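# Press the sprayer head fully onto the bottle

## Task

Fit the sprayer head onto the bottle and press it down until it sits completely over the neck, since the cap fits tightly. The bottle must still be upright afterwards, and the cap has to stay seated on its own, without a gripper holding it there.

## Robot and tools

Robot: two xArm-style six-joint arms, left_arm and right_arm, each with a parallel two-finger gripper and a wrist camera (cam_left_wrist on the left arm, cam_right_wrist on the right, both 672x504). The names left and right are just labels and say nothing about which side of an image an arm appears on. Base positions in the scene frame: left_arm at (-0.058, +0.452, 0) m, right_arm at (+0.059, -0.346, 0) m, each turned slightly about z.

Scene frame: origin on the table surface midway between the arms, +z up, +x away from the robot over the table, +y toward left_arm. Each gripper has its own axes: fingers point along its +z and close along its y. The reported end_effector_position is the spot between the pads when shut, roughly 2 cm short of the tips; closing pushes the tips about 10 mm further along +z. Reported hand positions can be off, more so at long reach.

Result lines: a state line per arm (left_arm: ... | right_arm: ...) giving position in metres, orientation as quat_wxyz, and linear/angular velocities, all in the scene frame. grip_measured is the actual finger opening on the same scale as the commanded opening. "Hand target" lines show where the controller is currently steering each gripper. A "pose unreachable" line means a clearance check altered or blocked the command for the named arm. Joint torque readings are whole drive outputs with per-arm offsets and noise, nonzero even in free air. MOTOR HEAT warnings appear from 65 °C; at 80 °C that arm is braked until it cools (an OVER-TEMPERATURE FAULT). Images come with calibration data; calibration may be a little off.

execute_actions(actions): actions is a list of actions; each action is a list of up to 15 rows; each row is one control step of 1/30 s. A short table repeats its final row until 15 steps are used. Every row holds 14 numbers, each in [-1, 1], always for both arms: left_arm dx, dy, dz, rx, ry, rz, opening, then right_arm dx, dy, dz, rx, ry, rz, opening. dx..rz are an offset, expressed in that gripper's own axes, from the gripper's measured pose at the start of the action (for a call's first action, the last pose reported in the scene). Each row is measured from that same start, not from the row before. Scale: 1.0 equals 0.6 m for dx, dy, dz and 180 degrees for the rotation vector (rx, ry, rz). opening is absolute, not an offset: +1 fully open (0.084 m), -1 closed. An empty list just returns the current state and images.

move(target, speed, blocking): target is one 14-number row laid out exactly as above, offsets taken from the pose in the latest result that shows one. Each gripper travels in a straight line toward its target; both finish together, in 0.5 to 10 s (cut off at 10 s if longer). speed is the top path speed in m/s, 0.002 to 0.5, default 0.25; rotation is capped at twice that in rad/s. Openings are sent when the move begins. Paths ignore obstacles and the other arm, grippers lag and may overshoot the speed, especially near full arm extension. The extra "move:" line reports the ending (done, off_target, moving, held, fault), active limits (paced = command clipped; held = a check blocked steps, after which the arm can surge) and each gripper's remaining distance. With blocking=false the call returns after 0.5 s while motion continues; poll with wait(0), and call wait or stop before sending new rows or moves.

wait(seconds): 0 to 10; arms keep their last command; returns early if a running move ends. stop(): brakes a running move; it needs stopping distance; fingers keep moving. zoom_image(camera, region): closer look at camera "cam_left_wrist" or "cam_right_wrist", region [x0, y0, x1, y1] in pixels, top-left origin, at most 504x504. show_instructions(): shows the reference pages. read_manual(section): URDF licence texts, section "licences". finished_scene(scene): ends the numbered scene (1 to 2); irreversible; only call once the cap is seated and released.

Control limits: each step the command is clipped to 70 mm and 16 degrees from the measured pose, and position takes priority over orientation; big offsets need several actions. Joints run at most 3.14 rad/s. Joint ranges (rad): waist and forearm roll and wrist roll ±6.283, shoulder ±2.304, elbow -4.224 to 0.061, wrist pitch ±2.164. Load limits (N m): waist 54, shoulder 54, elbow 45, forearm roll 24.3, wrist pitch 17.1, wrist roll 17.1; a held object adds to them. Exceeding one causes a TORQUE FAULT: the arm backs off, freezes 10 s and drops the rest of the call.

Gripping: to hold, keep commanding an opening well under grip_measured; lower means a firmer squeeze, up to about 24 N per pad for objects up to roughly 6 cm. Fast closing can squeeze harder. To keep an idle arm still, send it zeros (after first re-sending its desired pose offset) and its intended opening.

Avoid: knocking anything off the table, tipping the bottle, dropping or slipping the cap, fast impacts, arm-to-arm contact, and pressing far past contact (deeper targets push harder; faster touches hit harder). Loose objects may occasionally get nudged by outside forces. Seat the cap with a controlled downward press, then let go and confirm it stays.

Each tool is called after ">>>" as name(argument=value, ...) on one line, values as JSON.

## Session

>>> execute_actions(actions=[])

>>> show_instructions()

Scene clock: 0.00 s.
left_arm: end_effector_position=(+0.3203, +0.0397, +0.1725) grip_measured=+1.00 end_effector_quat_wxyz=(+0.201, -0.663, +0.672, +0.263) end_effector_velocity=(-0.000, +0.000, -0.000) end_effector_angular_velocity=(+0.002, +0.001, +0.000) | right_arm: end_effector_position=(+0.4873, -0.4290, +0.2447) grip_measured=+1.00 end_effector_quat_wxyz=(-0.325, +0.540, +0.406, +0.662) end_effector_velocity=(-0.000, +0.000, -0.000) end_effector_angular_velocity=(+0.000, +0.000, +0.001)
Joint positions: left_arm=[-1.123 -0.909 -1.58   0.308 -1.3    0.447  0.084] | right_arm=[-0.598 -0.771 -0.808  1.287 -1.668  2.988  0.084]
Joint velocities: left_arm=[-0.    -0.     0.001 -0.    -0.001 -0.     0.   ] | right_arm=[ 0.001 -0.    -0.    -0.001 -0.     0.     0.   ]
Joint torques (N m, as the arm reports them, + toward a larger angle): no reading
Hand target (left_arm): +0.320, +0.040, +0.173; -0.201, +0.663, -0.672, -0.263
Hand target (right_arm): +0.487, -0.429, +0.245; -0.325, +0.540, +0.406, +0.662
camera_calibration (this result's frames):
cam_left_wrist: T_world_to_cam=[[-0.996783, -0.00412527, 0.0800352, 0.344518], [0.0452021, 0.79572, 0.603975, -0.0838441], [-0.0661772, 0.60565, -0.792974, 0.264302], [0, 0, 0, 1]] pos_world=[0.36469, -0.0919368, 0.232651]
cam_right_wrist: T_world_to_cam=[[0.86649, -0.468134, 0.173338, -0.635465], [0.195429, -0.00140565, -0.980717, 0.210674], [0.459351, 0.883656, 0.090269, 0.266153], [0, 0, 0, 1]] pos_world=[0.387194, -0.532374, 0.292736]

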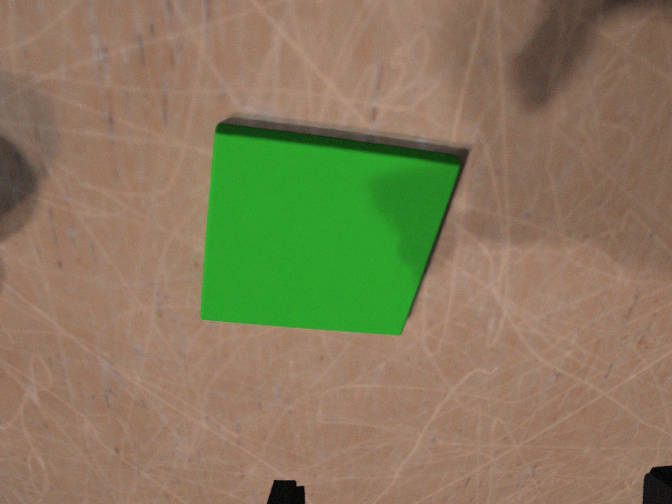

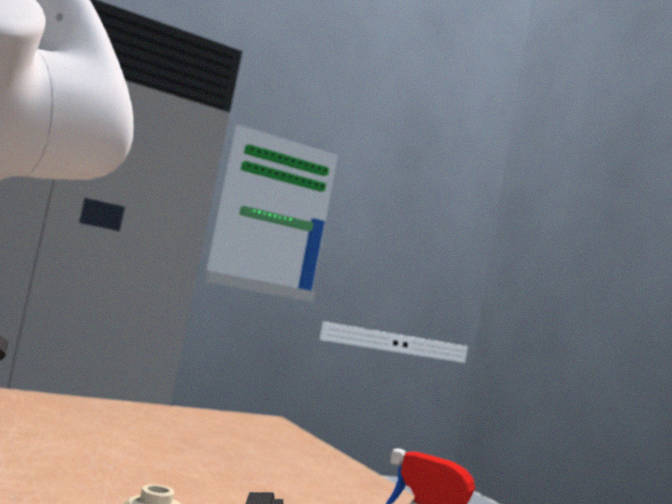

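Reference images for this scene: manual page 1, manual page 2, manual page 3, manual page 4, manual page 5.

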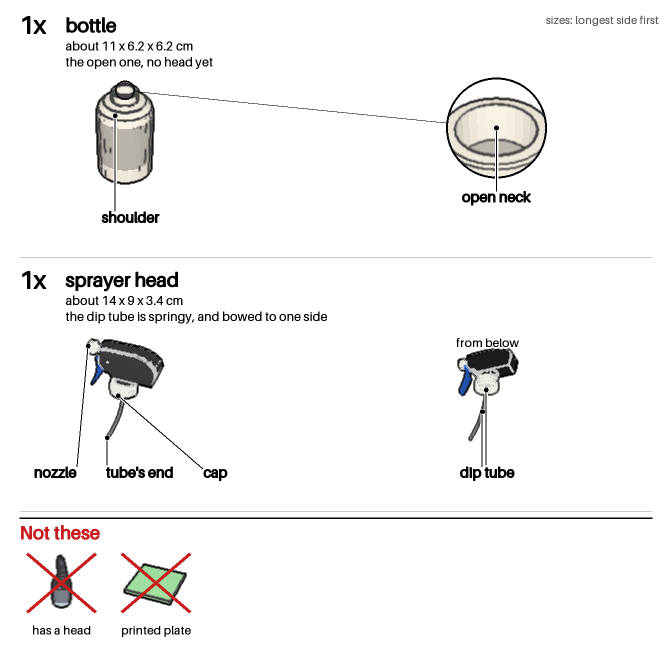

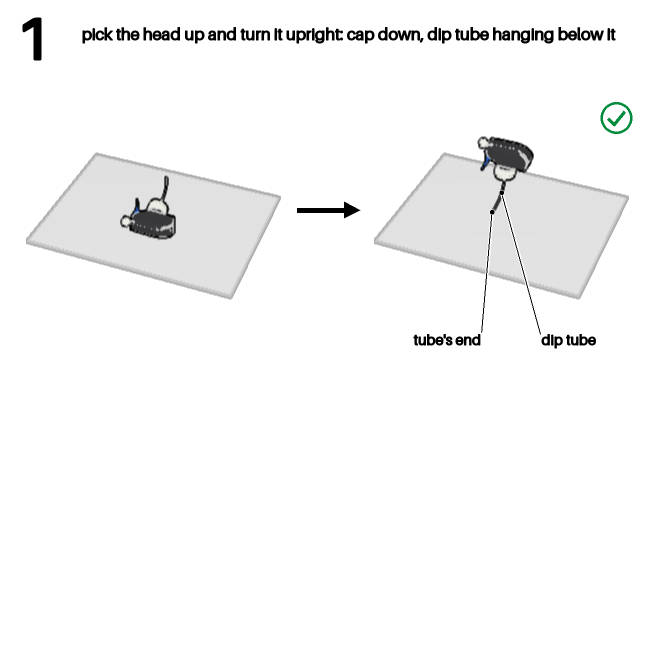

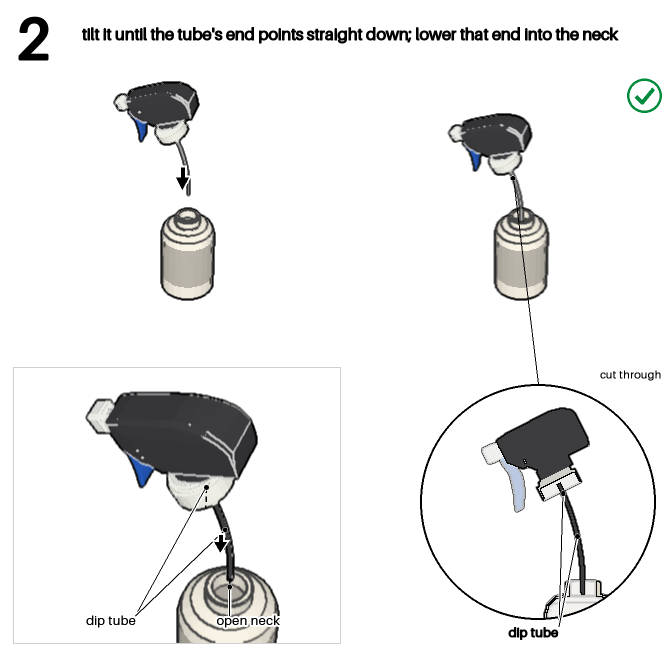

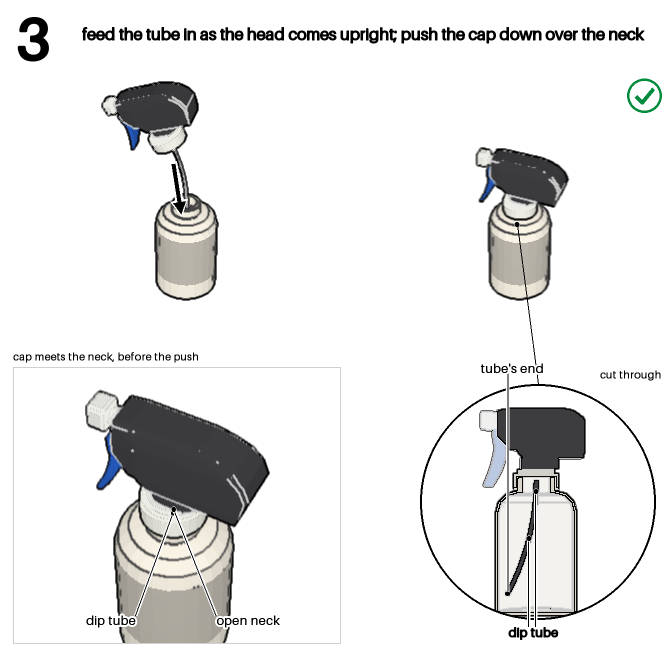

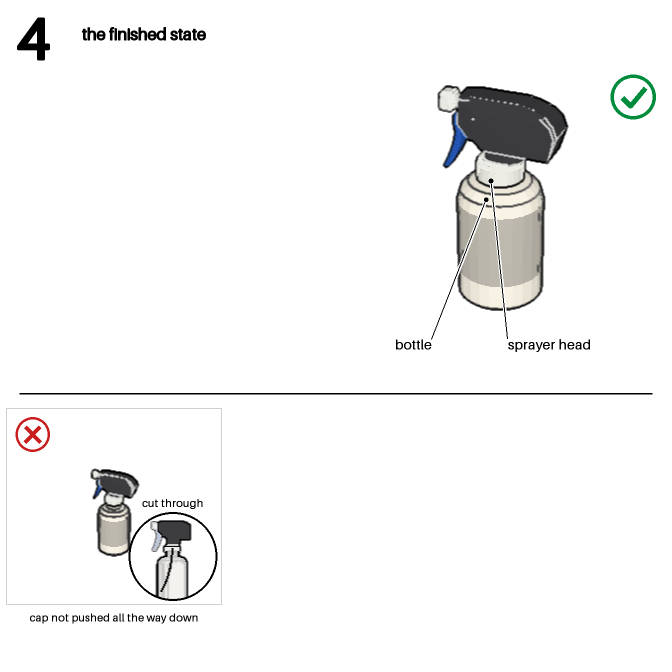

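>>> move(target=[-0.427,-0.122,-0.38,0.0295,0.213,0,1,0,0,0,0,-0.17,0,1], speed=0.35)

Scene clock: 1.80 s.
left_arm: end_effector_position=(+0.4213, +0.1008, +0.5025) grip_measured=+1.00 end_effector_quat_wxyz=(+0.001, -0.702, +0.712, +0.001) end_effector_velocity=(+0.002, +0.000, +0.005) end_effector_angular_velocity=(-0.009, -0.005, +0.002) | right_arm: end_effector_position=(+0.4873, -0.4291, +0.2449) grip_measured=+1.00 end_effector_quat_wxyz=(-0.206, +0.696, +0.477, +0.496) end_effector_velocity=(+0.001, +0.001, +0.001) end_effector_angular_velocity=(-0.003, +0.001, +0.000)
Joint positions: left_arm=[-0.799 -0.376 -1.653  0.002 -1.278  0.95   0.084] | right_arm=[-0.56  -0.409 -0.666  1.318 -1.186  3.209  0.084]
Joint velocities: left_arm=[ 0.004  0.003 -0.008 -0.004 -0.002  0.003 -0.   ] | right_arm=[ 0.003  0.003  0.     0.001  0.003  0.002 -0.   ]
Joint torques (N m, as the arm reports them, + toward a larger angle): left_arm=[ -9.19  57.95 -25.76   2.38   0.53   0.35] | right_arm=[  1.49  33.95 -17.47   0.47  -1.55   0.  ]
Hand target (left_arm): +0.422, +0.101, +0.503; -0.001, +0.703, -0.712, +0.000
Hand target (right_arm): +0.487, -0.429, +0.245; -0.206, +0.696, +0.477, +0.496
Off the commanded pose (left_arm): 0.001 m, 0 deg.
Off the commanded pose (right_arm): 0.000 m, 0 deg.
move: done
camera_calibration (this result's frames):
cam_left_wrist: T_world_to_cam=[[-0.999732, 0.0184409, -0.0140252, 0.465278], [0.0186675, 0.999694, -0.0162042, -0.0340067], [0.0137221, -0.0164616, -0.99977, 0.628597], [0, 0, 0, 1]] pos_world=[0.457162, 0.0357639, 0.634428]
cam_right_wrist: T_world_to_cam=[[0.861779, -0.474292, 0.179956, -0.637507], [-0.0626679, -0.451564, -0.890035, 0.121243], [0.503398, 0.755736, -0.418871, 0.314561], [0, 0, 0, 1]] pos_world=[0.398639, -0.48534, 0.354395]

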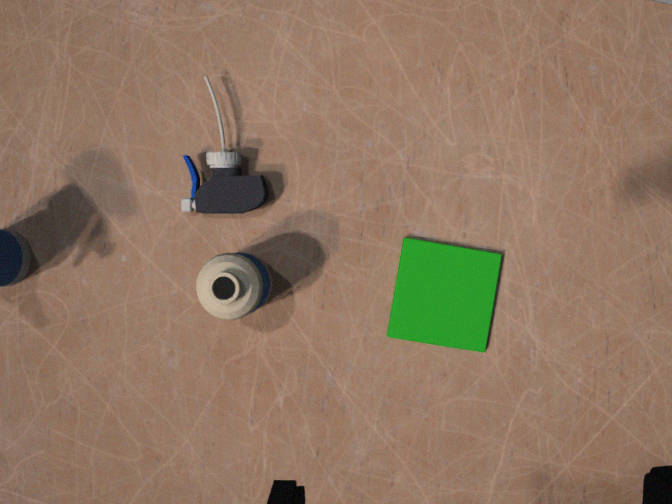

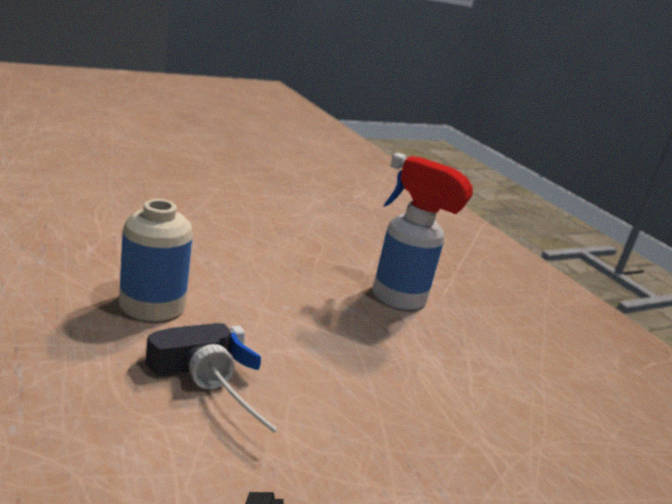

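>>> move(target=[-0.3,0,0,0,0,0,1,0.278,-0.183,0.6,0.074,-0.353,0,0.1], speed=0.4)

>>> move(target=[0,0,0,0,0,0,1,0,0,0,0,0,-0.6,0.1], speed=0.5)

>>> move(target=[0,0,0,0,0,0,1,0,0,0,0,0,-0.52,0.1], speed=0.5)

Scene clock: 5.40 s.
left_arm: end_effector_position=(+0.4232, +0.2810, +0.5030) grip_measured=+1.00 end_effector_quat_wxyz=(+0.001, -0.702, +0.712, +0.001) end_effector_velocity=(-0.000, +0.000, -0.000) end_effector_angular_velocity=(+0.001, +0.002, -0.000) | right_arm: end_effector_position=(+0.5771, -0.0264, +0.2219) grip_measured=+0.09 end_effector_quat_wxyz=(-0.002, +0.825, +0.565, +0.004) end_effector_velocity=(-0.000, +0.001, -0.000) end_effector_angular_velocity=(-0.006, +0.001, +0.002)
Joint positions: left_arm=[-0.509 -0.152 -1.38   0.003 -1.228  1.239  0.084] | right_arm=[ 0.71  -0.582 -1.296  0.006 -0.707  5.63   0.048]
Joint velocities: left_arm=[ 0.    -0.     0.001  0.    -0.001  0.     0.   ] | right_arm=[ 0.003 -0.003 -0.004 -0.007 -0.005  0.007  0.   ]
Joint torques (N m, as the arm reports them, + toward a larger angle): left_arm=[-12.09  45.4  -25.43   1.52   0.53   0.16] | right_arm=[  0.18  42.97 -24.14   0.78   0.2   -0.03]
Hand target (left_arm): +0.423, +0.281, +0.503; -0.001, +0.702, -0.712, -0.001
Hand target (right_arm): +0.577, -0.026, +0.222; -0.001, +0.825, +0.565, +0.004
Off the commanded pose (left_arm): 0.001 m, 0 deg.
Off the commanded pose (right_arm): 0.003 m, 0 deg.
move: done; limits=paced
camera_calibration (this result's frames):
cam_left_wrist: T_world_to_cam=[[-0.999729, 0.0185167, -0.0141191, 0.463813], [0.0187314, 0.999709, -0.0152259, -0.214682], [0.0138331, -0.0154862, -0.999784, 0.631708], [0, 0, 0, 1]] pos_world=[0.45897, 0.215814, 0.634851]
cam_right_wrist: T_world_to_cam=[[0.927063, -0.374712, 0.0120722, -0.517537], [-0.374606, -0.927128, -0.0101608, 0.260487], [0.0149998, 0.00489742, -0.999876, 0.346377], [0, 0, 0, 1]] pos_world=[0.572174, 0.0458809, 0.355228]

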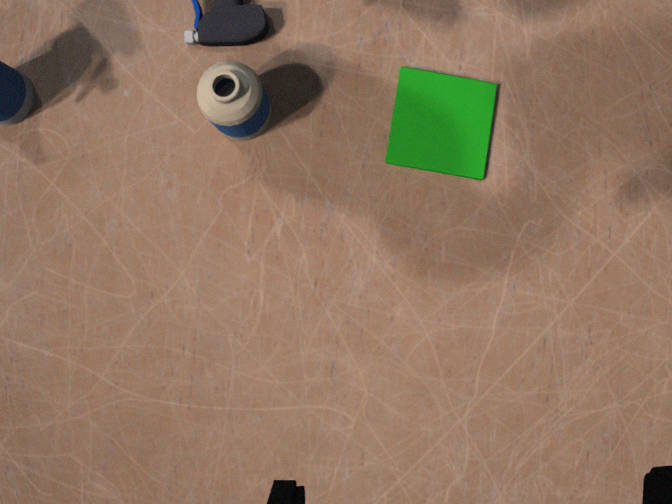

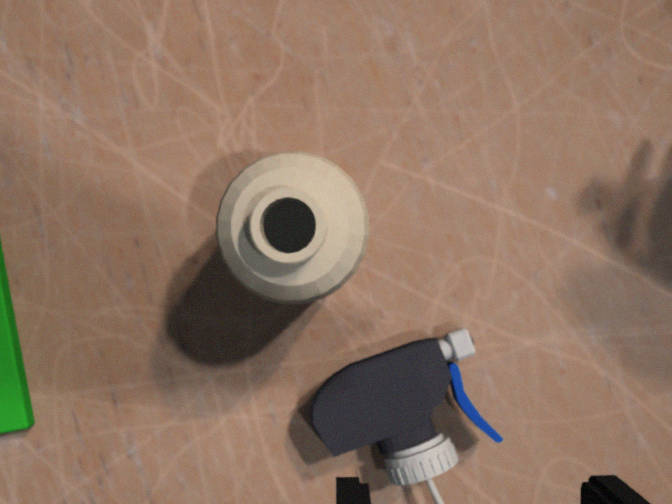

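Scene clock: 7.83 s.
left_arm: end_effector_position=(+0.4232, +0.2810, +0.5030) grip_measured=+1.00 end_effector_quat_wxyz=(+0.001, -0.702, +0.712, +0.001) end_effector_velocity=(+0.000, +0.000, -0.000) end_effector_angular_velocity=(+0.001, +0.000, -0.002) | right_arm: end_effector_position=(+0.5771, -0.0264, +0.2219) grip_measured=+0.09 end_effector_quat_wxyz=(+0.002, +0.029, +1.000, +0.004) end_effector_velocity=(-0.001, +0.001, -0.000) end_effector_angular_velocity=(+0.003, +0.002, +0.008)
Joint positions: left_arm=[-0.509 -0.152 -1.38   0.003 -1.228  1.239  0.084] | right_arm=[ 0.71  -0.581 -1.296  0.005 -0.707  3.746  0.048]
Joint velocities: left_arm=[ 0.    -0.     0.001  0.     0.001  0.002  0.   ] | right_arm=[ 0.001 -0.    -0.     0.005 -0.    -0.012 -0.   ]
Joint torques (N m, as the arm reports them, + toward a larger angle): left_arm=[-11.5   45.44 -25.64   0.21   0.46   0.08] | right_arm=[ -0.24  43.04 -23.43   0.86   0.08   0.01]
Hand target (left_arm): +0.423, +0.281, +0.503; -0.001, +0.702, -0.712, -0.001
Hand target (right_arm): +0.577, -0.026, +0.222; +0.002, +0.028, +1.000, +0.004
Off the commanded pose (left_arm): 0.000 m, 0 deg.
Off the commanded pose (right_arm): 0.000 m, 0 deg.
move: done
camera_calibration (this result's frames):
cam_left_wrist: T_world_to_cam=[[-0.999729, 0.0185167, -0.0141192, 0.463813], [0.0187313, 0.999709, -0.0152259, -0.214682], [0.0138331, -0.0154863, -0.999784, 0.631708], [0, 0, 0, 1]] pos_world=[0.45897, 0.215814, 0.634851]
cam_right_wrist: T_world_to_cam=[[0.0703436, 0.997367, 0.0176188, 0.0118289], [0.997516, -0.0703969, 0.00242656, -0.511492], [0.00366048, 0.0174043, -0.999842, 0.353242], [0, 0, 0, 1]] pos_world=[0.508096, -0.0539531, 0.354219]

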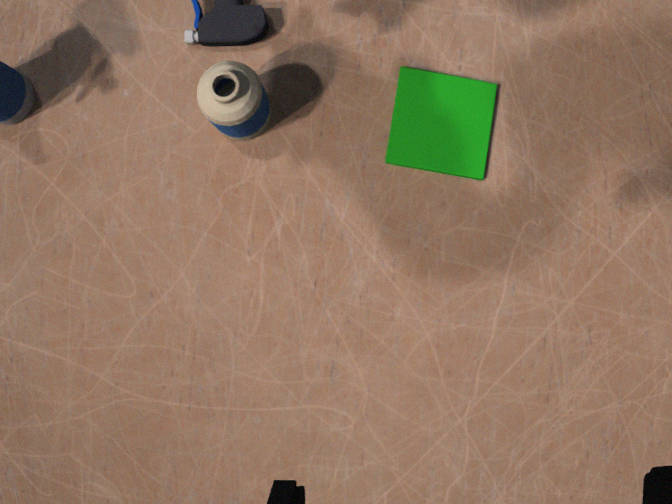

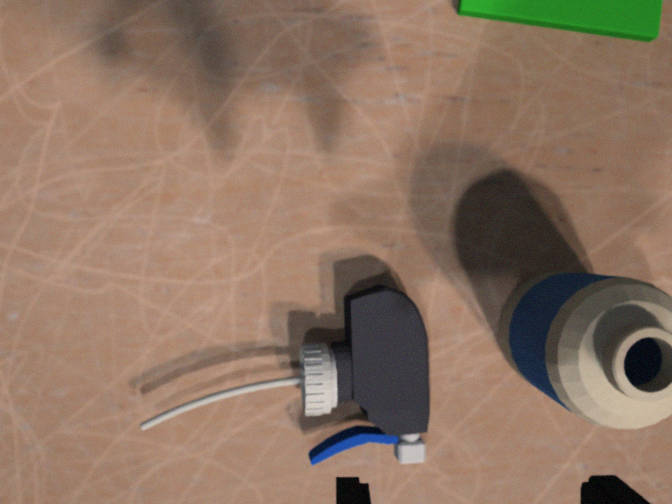

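Scene clock: 10.03 s.
left_arm: end_effector_position=(+0.4232, +0.2810, +0.5030) grip_measured=+1.00 end_effector_quat_wxyz=(+0.001, -0.702, +0.712, +0.001) end_effector_velocity=(-0.001, +0.000, -0.001) end_effector_angular_velocity=(+0.001, +0.003, -0.000) | right_arm: end_effector_position=(+0.5771, -0.0264, +0.2219) grip_measured=+0.09 end_effector_quat_wxyz=(-0.004, +0.709, -0.705, -0.001) end_effector_velocity=(+0.000, -0.000, -0.000) end_effector_angular_velocity=(+0.003, +0.002, +0.005)
Joint positions: left_arm=[-0.509 -0.152 -1.38   0.003 -1.228  1.239  0.084] | right_arm=[ 0.71  -0.581 -1.296  0.005 -0.707  2.114  0.048]
Joint velocities: left_arm=[-0.    -0.     0.002 -0.    -0.     0.    -0.   ] | right_arm=[-0.002 -0.    -0.     0.005 -0.001 -0.011 -0.   ]
Joint torques (N m, as the arm reports them, + toward a larger angle): left_arm=[ -8.72  43.43 -24.97   1.78   0.43  -0.16] | right_arm=[ -0.02  43.34 -23.96   0.34  -0.07  -0.1 ]
Hand target (left_arm): +0.423, +0.281, +0.503; -0.001, +0.702, -0.712, -0.001
Hand target (right_arm): +0.577, -0.026, +0.222; -0.004, +0.709, -0.705, -0.001
Off the commanded pose (left_arm): 0.000 m, 0 deg.
Off the commanded pose (right_arm): 0.000 m, 0 deg.
move: done
camera_calibration (this result's frames):
cam_left_wrist: T_world_to_cam=[[-0.999729, 0.0185167, -0.0141191, 0.463813], [0.0187314, 0.999709, -0.0152259, -0.214682], [0.013833, -0.0154863, -0.999784, 0.631708], [0, 0, 0, 1]] pos_world=[0.45897, 0.215814, 0.634851]
cam_right_wrist: T_world_to_cam=[[-0.999951, 0.00818105, 0.00553836, 0.606026], [0.00820818, 0.999954, 0.00489532, 0.0870991], [-0.00549806, 0.00494054, -0.999973, 0.358226], [0, 0, 0, 1]] pos_world=[0.607251, -0.0938229, 0.354433]

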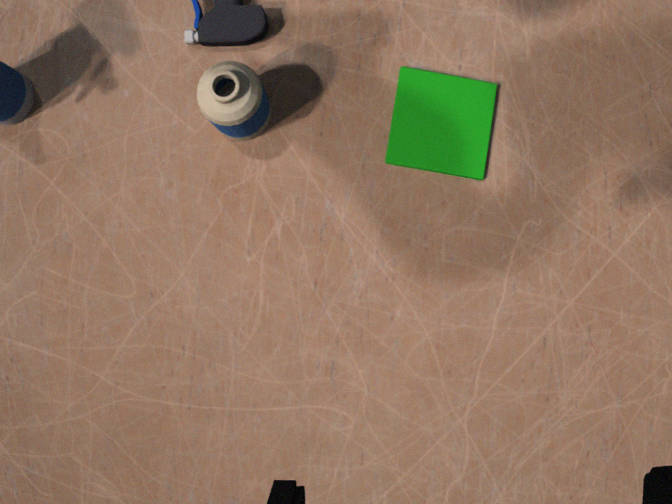

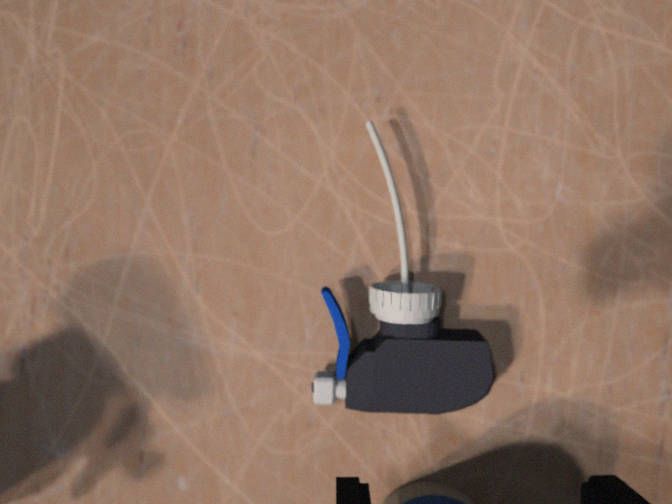

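>>> move(target=[0,0,0,0,0,0,1,0.08,0.011,0.25,0,0,0.017,0.08])

>>> move(target=[0,0,0,0,0,0,1,0,0,0.075,0,0,0,0.08], speed=0.03)

>>> move(target=[0,0,0,0,0,0,1,0,0,0,0,0,0,-0.7])

>>> move(target=[0,0,0,0,0,0,1,0,0,-0.42,0,0,0,-0.7])

>>> move(target=[0,0,0,0,0,0,1,0,0,0,0,-0.5,0,-0.7])

Scene clock: 11.97 s.
left_arm: end_effector_position=(+0.4232, +0.2810, +0.5030) grip_measured=+1.00 end_effector_quat_wxyz=(+0.001, -0.702, +0.712, +0.001) end_effector_velocity=(-0.000, +0.000, +0.000) end_effector_angular_velocity=(+0.001, +0.001, -0.001) | right_arm: end_effector_position=(+0.5720, -0.0737, +0.0721) grip_measured=+0.07 end_effector_quat_wxyz=(-0.004, +0.690, -0.724, -0.000) end_effector_velocity=(-0.001, -0.001, -0.003) end_effector_angular_velocity=(-0.002, +0.004, -0.001)
Joint positions: left_arm=[-0.509 -0.152 -1.38   0.003 -1.228  1.239  0.084] | right_arm=[ 0.646 -0.763 -1.178  0.007 -0.407  2.1    0.047]
Joint velocities: left_arm=[ 0.     0.001 -0.     0.    -0.002  0.001 -0.   ] | right_arm=[-0.001 -0.004  0.002  0.001  0.002 -0.001  0.   ]
Joint torques (N m, as the arm reports them, + toward a larger angle): left_arm=[ -9.8   46.22 -25.47   1.04   0.51   0.05] | right_arm=[ -0.23  45.14 -20.49   0.52  -0.05  -0.06]
Hand target (left_arm): +0.423, +0.281, +0.503; -0.001, +0.702, -0.712, -0.001
Hand target (right_arm): +0.572, -0.074, +0.072; -0.004, +0.690, -0.724, -0.000
Off the commanded pose (left_arm): 0.000 m, 0 deg.
Off the commanded pose (right_arm): 0.001 m, 0 deg.
move: done
camera_calibration (this result's frames):
cam_left_wrist: T_world_to_cam=[[-0.999729, 0.0185168, -0.0141192, 0.463813], [0.0187314, 0.999709, -0.015226, -0.214682], [0.0138331, -0.0154863, -0.999784, 0.631708], [0, 0, 0, 1]] pos_world=[0.45897, 0.215814, 0.634851]
cam_right_wrist: T_world_to_cam=[[-0.998082, 0.0617261, 0.00470358, 0.605108], [0.061749, 0.99808, 0.00489076, 0.104372], [-0.00439266, 0.00517182, -0.999977, 0.207972], [0, 0, 0, 1]] pos_world=[0.598416, -0.142598, 0.204611]

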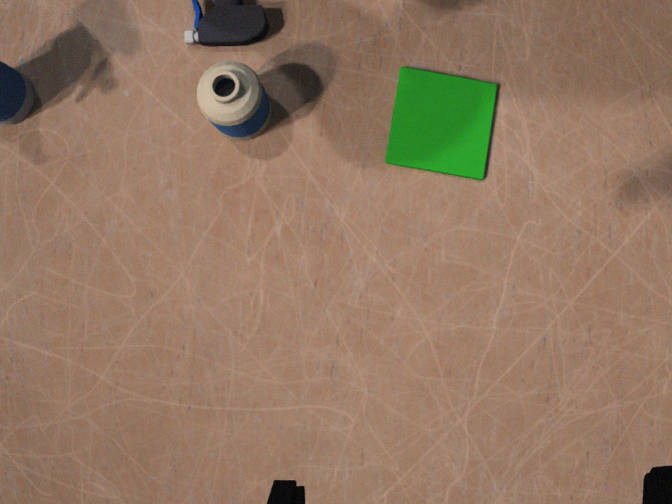

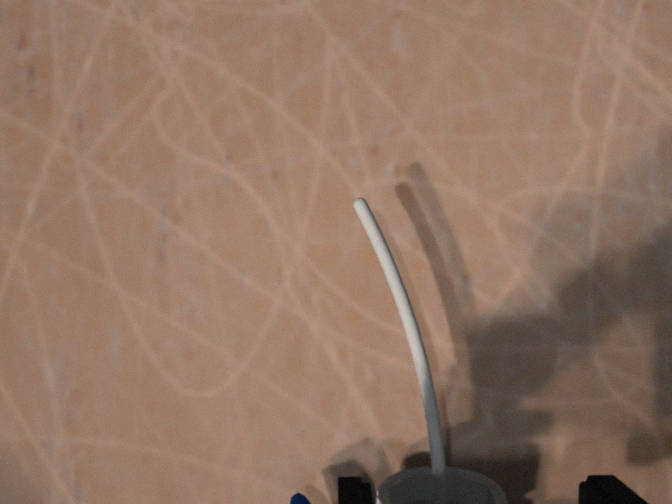

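Scene clock: 13.77 s.
left_arm: end_effector_position=(+0.4232, +0.2810, +0.5030) grip_measured=+1.00 end_effector_quat_wxyz=(+0.001, -0.702, +0.712, +0.001) end_effector_velocity=(-0.000, -0.000, -0.000) end_effector_angular_velocity=(+0.000, +0.002, -0.000) | right_arm: end_effector_position=(+0.5723, -0.0734, +0.0271) grip_measured=+0.07 end_effector_quat_wxyz=(-0.004, +0.690, -0.724, -0.000) end_effector_velocity=(+0.000, +0.000, -0.001) end_effector_angular_velocity=(-0.000, -0.001, +0.002)
Joint positions: left_arm=[-0.509 -0.152 -1.38   0.003 -1.228  1.239  0.084] | right_arm=[ 0.646 -0.85  -1.197  0.008 -0.338  2.099  0.047]
Joint velocities: left_arm=[ 0.    -0.001  0.    -0.    -0.001  0.     0.   ] | right_arm=[ 0.    -0.001 -0.001 -0.002  0.001 -0.    -0.   ]
Joint torques (N m, as the arm reports them, + toward a larger angle): left_arm=[-10.87  43.75 -24.95   1.21   0.67   0.1 ] | right_arm=[  0.32  45.15 -18.63   0.56  -0.07  -0.02]
Hand target (left_arm): +0.423, +0.281, +0.503; -0.001, +0.702, -0.712, -0.001
Hand target (right_arm): +0.572, -0.073, +0.027; -0.004, +0.690, -0.724, -0.000
Off the commanded pose (left_arm): 0.000 m, 0 deg.
Off the commanded pose (right_arm): 0.000 m, 0 deg.
move: done
camera_calibration (this result's frames):
cam_left_wrist: T_world_to_cam=[[-0.999729, 0.0185167, -0.0141191, 0.463813], [0.0187313, 0.999709, -0.015226, -0.214682], [0.013833, -0.0154863, -0.999784, 0.631708], [0, 0, 0, 1]] pos_world=[0.45897, 0.215814, 0.634851]
cam_right_wrist: T_world_to_cam=[[-0.99808, 0.0617775, 0.00452839, 0.605607], [0.0617993, 0.998077, 0.00485054, 0.104321], [-0.00422003, 0.00512108, -0.999978, 0.162966], [0, 0, 0, 1]] pos_world=[0.598685, -0.142368, 0.159714]

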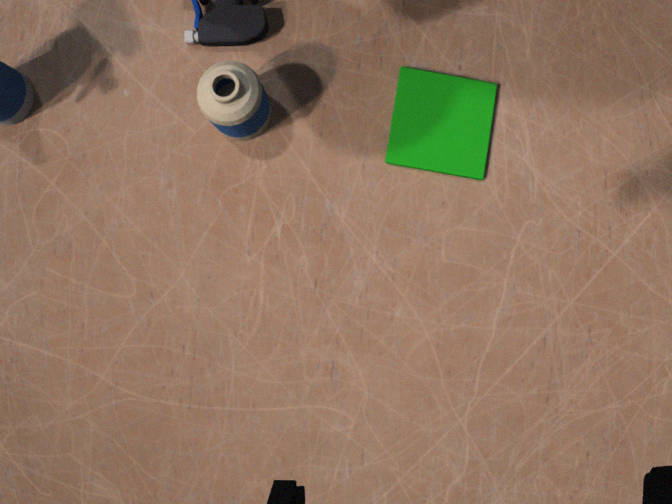

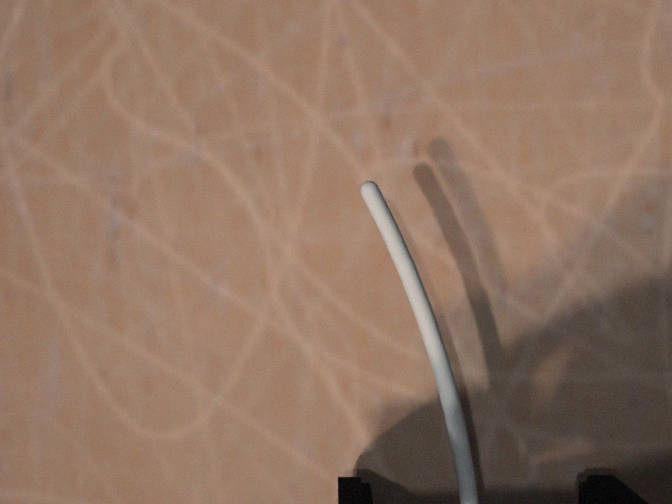

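Scene clock: 14.27 s.
left_arm: end_effector_position=(+0.4232, +0.2810, +0.5030) grip_measured=+1.00 end_effector_quat_wxyz=(+0.001, -0.702, +0.712, +0.001) end_effector_velocity=(-0.000, +0.000, -0.000) end_effector_angular_velocity=(+0.001, +0.001, +0.001) | right_arm: end_effector_position=(+0.5723, -0.0734, +0.0272) grip_measured=-0.22 end_effector_quat_wxyz=(-0.004, +0.690, -0.724, -0.000) end_effector_velocity=(+0.001, -0.001, +0.000) end_effector_angular_velocity=(-0.000, -0.000, -0.002)
Joint positions: left_arm=[-0.509 -0.152 -1.38   0.003 -1.228  1.239  0.084] | right_arm=[ 0.646 -0.85  -1.197  0.008 -0.338  2.099  0.034]
Joint velocities: left_arm=[ 0.    -0.     0.001  0.     0.    -0.001 -0.   ] | right_arm=[-0.002  0.     0.    -0.001  0.     0.     0.   ]
Joint torques (N m, as the arm reports them, + toward a larger angle): left_arm=[-10.79  46.16 -25.9    1.73   0.44  -0.05] | right_arm=[ -0.8   44.57 -18.06   0.28   0.05  -0.06]
Hand target (left_arm): +0.423, +0.281, +0.503; -0.001, +0.702, -0.712, -0.001
Hand target (right_arm): +0.572, -0.073, +0.027; -0.004, +0.690, -0.724, -0.000
Off the commanded pose (left_arm): 0.000 m, 0 deg.
Off the commanded pose (right_arm): 0.000 m, 0 deg.
move: done
camera_calibration (this result's frames):
cam_left_wrist: T_world_to_cam=[[-0.999729, 0.0185167, -0.014119, 0.463813], [0.0187314, 0.999709, -0.015226, -0.214682], [0.013833, -0.0154863, -0.999784, 0.631708], [0, 0, 0, 1]] pos_world=[0.45897, 0.215814, 0.634851]
cam_right_wrist: T_world_to_cam=[[-0.99808, 0.0617813, 0.0044638, 0.605639], [0.0618029, 0.998076, 0.00488973, 0.104302], [-0.00415312, 0.00515621, -0.999978, 0.162958], [0, 0, 0, 1]] pos_world=[0.598707, -0.142359, 0.159741]

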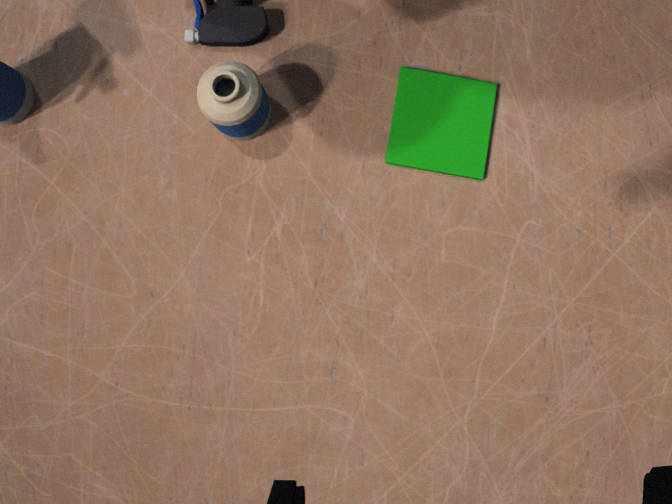

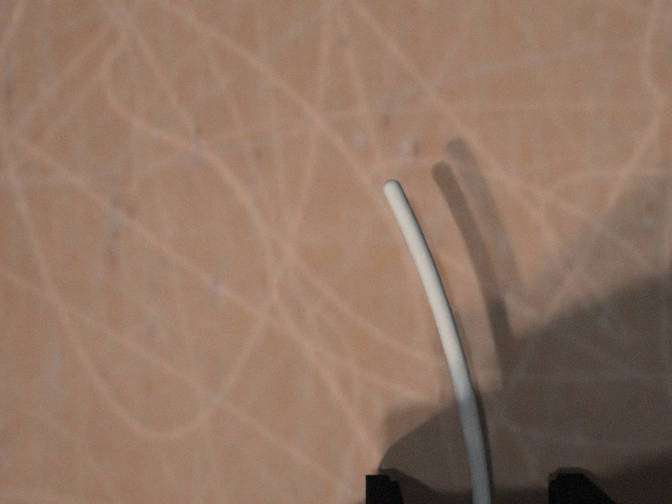

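Scene clock: 15.73 s.
left_arm: end_effector_position=(+0.4232, +0.2810, +0.5030) grip_measured=+1.00 end_effector_quat_wxyz=(+0.001, -0.702, +0.712, +0.001) end_effector_velocity=(+0.000, -0.000, +0.000) end_effector_angular_velocity=(-0.001, -0.001, -0.000) | right_arm: end_effector_position=(+0.5706, -0.0747, +0.2787) grip_measured=-0.22 end_effector_quat_wxyz=(-0.004, +0.690, -0.724, -0.001) end_effector_velocity=(+0.001, +0.000, +0.004) end_effector_angular_velocity=(+0.001, -0.004, -0.000)
Joint positions: left_arm=[-0.509 -0.152 -1.38   0.003 -1.228  1.239  0.084] | right_arm=[ 0.645 -0.447 -1.239  0.005 -0.784  2.102  0.034]
Joint velocities: left_arm=[ 0.    -0.    -0.    -0.     0.001  0.001 -0.   ] | right_arm=[-0.001  0.004 -0.004 -0.001 -0.004  0.    -0.   ]
Joint torques (N m, as the arm reports them, + toward a larger angle): left_arm=[ -9.28  45.44 -25.46   1.24   0.47   0.03] | right_arm=[  0.11  39.85 -24.82   0.35  -0.03  -0.07]
Hand target (left_arm): +0.423, +0.281, +0.503; -0.001, +0.702, -0.712, -0.001
Hand target (right_arm): +0.571, -0.075, +0.279; -0.005, +0.690, -0.724, -0.000
Off the commanded pose (left_arm): 0.000 m, 0 deg.
Off the commanded pose (right_arm): 0.001 m, 0 deg.
move: done
camera_calibration (this result's frames):
cam_left_wrist: T_world_to_cam=[[-0.999729, 0.0185169, -0.014119, 0.463813], [0.0187315, 0.999709, -0.0152259, -0.214682], [0.013833, -0.0154862, -0.999784, 0.631708], [0, 0, 0, 1]] pos_world=[0.45897, 0.215814, 0.634851]
cam_right_wrist: T_world_to_cam=[[-0.998103, 0.0613013, 0.00564805, 0.602546], [0.0613298, 0.998105, 0.0050175, 0.104684], [-0.00532977, 0.00535438, -0.999971, 0.415113], [0, 0, 0, 1]] pos_world=[0.597195, -0.143645, 0.411173]

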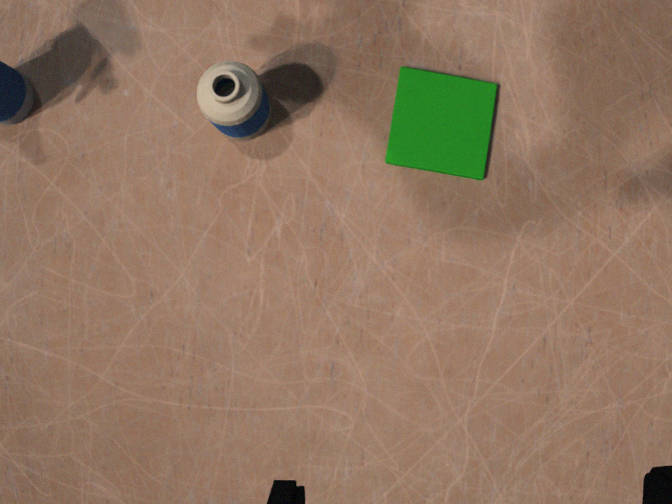

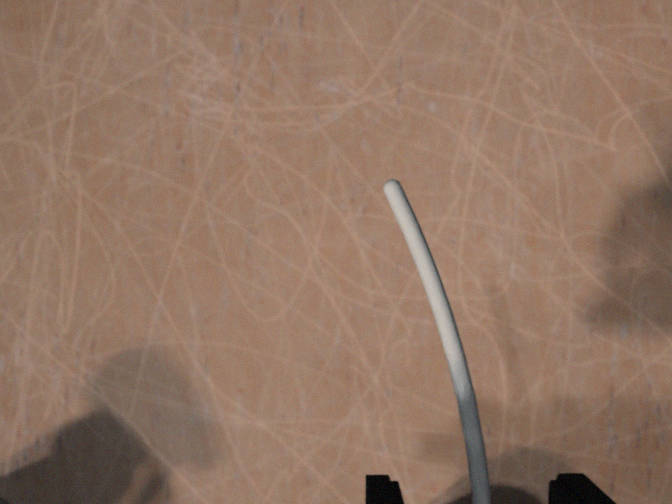

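Scene clock: 19.30 s.
left_arm: end_effector_position=(+0.4232, +0.2810, +0.5030) grip_measured=+1.00 end_effector_quat_wxyz=(+0.001, -0.702, +0.712, +0.001) end_effector_velocity=(-0.001, +0.000, -0.001) end_effector_angular_velocity=(+0.001, +0.003, +0.000) | right_arm: end_effector_position=(+0.5712, -0.0754, +0.2784) grip_measured=-0.22 end_effector_quat_wxyz=(-0.513, +0.489, -0.510, -0.488) end_effector_velocity=(-0.001, +0.002, -0.000) end_effector_angular_velocity=(+0.006, +0.001, +0.003)
Joint positions: left_arm=[-0.509 -0.152 -1.38   0.003 -1.228  1.239  0.084] | right_arm=[ 0.211 -0.719 -0.953  1.667 -1.551  0.23   0.034]
Joint velocities: left_arm=[-0.    -0.     0.001 -0.001 -0.002 -0.    -0.   ] | right_arm=[ 0.003 -0.004 -0.001  0.002 -0.007 -0.003  0.   ]
Joint torques (N m, as the arm reports them, + toward a larger angle): left_arm=[ -9.98  44.85 -26.09   1.53   0.45   0.03] | right_arm=[  1.17  41.73 -18.03   0.66  -1.68  -0.12]
Hand target (left_arm): +0.423, +0.281, +0.503; -0.001, +0.702, -0.712, -0.001
Hand target (right_arm): +0.571, -0.075, +0.278; +0.513, -0.488, +0.510, +0.488
Off the commanded pose (left_arm): 0.000 m, 0 deg.
Off the commanded pose (right_arm): 0.001 m, 0 deg.
move: done
camera_calibration (this result's frames):
cam_left_wrist: T_world_to_cam=[[-0.999729, 0.0185169, -0.0141191, 0.463813], [0.0187316, 0.999709, -0.0152258, -0.214682], [0.013833, -0.0154862, -0.999784, 0.631708], [0, 0, 0, 1]] pos_world=[0.45897, 0.215814, 0.634852]
cam_right_wrist: T_world_to_cam=[[-0.999315, 0.0355997, 0.0101032, 0.600692], [0.010069, -0.00113828, 0.999949, -0.217729], [0.0356094, 0.999365, 0.000779051, 0.187844], [0, 0, 0, 1]] pos_world=[0.595783, -0.209357, 0.211502]

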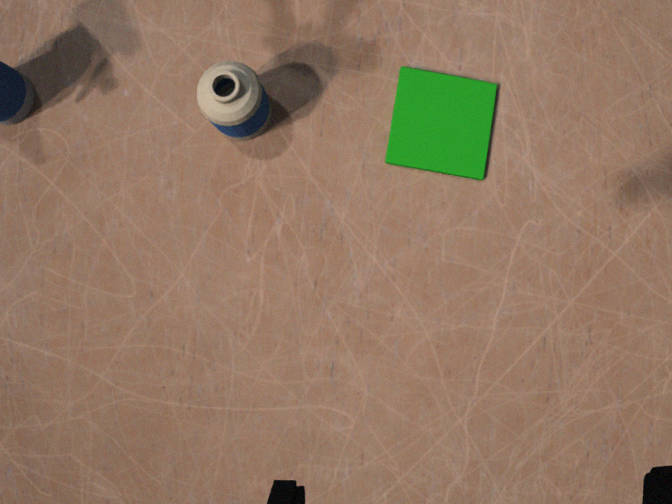

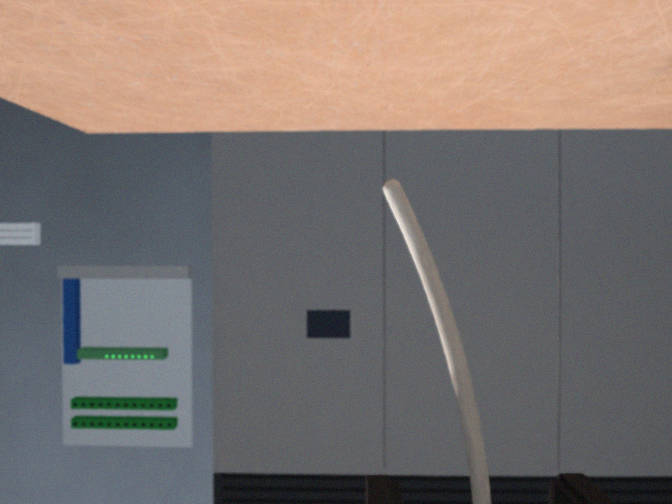

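>>> move(target=[0.25,0.04,0.49,0.333,0,0,1,0.115,0.055,0.243,0,0,0,-0.7])

Scene clock: 22.57 s.
left_arm: end_effector_position=(+0.3968, +0.1306, +0.2087) grip_measured=+1.00 end_effector_quat_wxyz=(+0.351, -0.609, +0.617, -0.354) end_effector_velocity=(-0.000, -0.000, -0.001) end_effector_angular_velocity=(-0.002, -0.006, -0.002) | right_arm: end_effector_position=(+0.5449, +0.0721, +0.2100) grip_measured=-0.22 end_effector_quat_wxyz=(-0.513, +0.488, -0.510, -0.489) end_effector_velocity=(+0.001, -0.001, -0.000) end_effector_angular_velocity=(+0.000, +0.001, -0.002)
Joint positions: left_arm=[-1.086 -0.439 -0.65   2.116 -0.924 -1.359  0.084] | right_arm=[ 0.51  -0.882 -1.013  1.965 -1.524  0.118  0.034]
Joint velocities: left_arm=[-0.001 -0.003  0.003  0.008 -0.009 -0.01   0.   ] | right_arm=[-0.001 -0.    -0.     0.    -0.     0.    -0.   ]
Joint torques (N m, as the arm reports them, + toward a larger angle): left_arm=[ -8.54  50.73 -17.2    0.08  -1.03  -0.14] | right_arm=[  0.68  44.16 -16.47  -0.14  -1.59  -0.19]
Hand target (left_arm): +0.397, +0.131, +0.208; -0.351, +0.608, -0.617, +0.354
Hand target (right_arm): +0.545, +0.072, +0.210; +0.513, -0.488, +0.510, +0.489
Off the commanded pose (left_arm): 0.002 m, 0 deg.
Off the commanded pose (right_arm): 0.000 m, 0 deg.
move: done; limits=paced
camera_calibration (this result's frames):
cam_left_wrist: T_world_to_cam=[[-0.490608, 0.0139694, -0.871269, 0.413529], [0.0306146, 0.999531, -0.00121306, -0.0760026], [0.870843, -0.0272687, -0.490805, -0.109237], [0, 0, 0, 1]] pos_world=[0.300336, 0.0672114, 0.306588]
cam_right_wrist: T_world_to_cam=[[-0.999313, 0.0355609, 0.0104561, 0.569821], [0.0103832, -0.00223608, 0.999944, -0.148943], [0.0355823, 0.999365, 0.00186531, 0.041163], [0, 0, 0, 1]] pos_world=[0.569512, -0.0617333, 0.1429]

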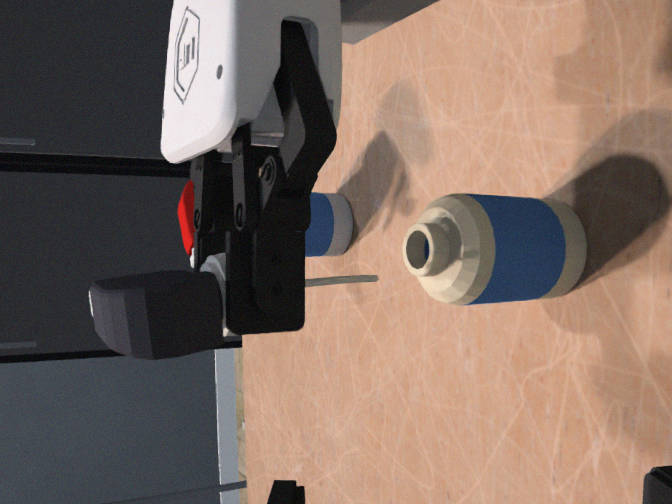

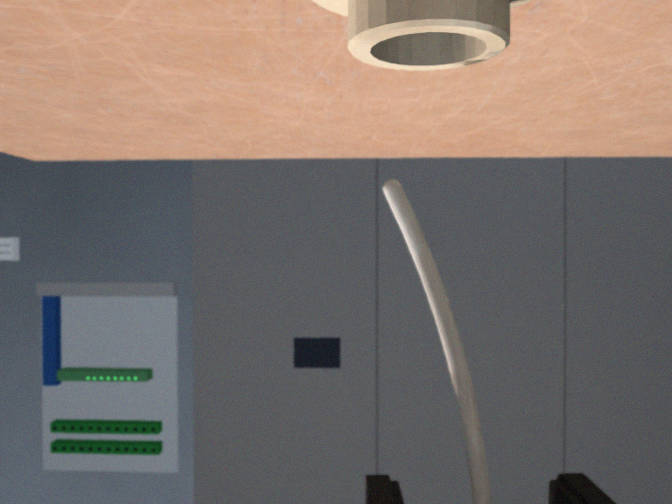

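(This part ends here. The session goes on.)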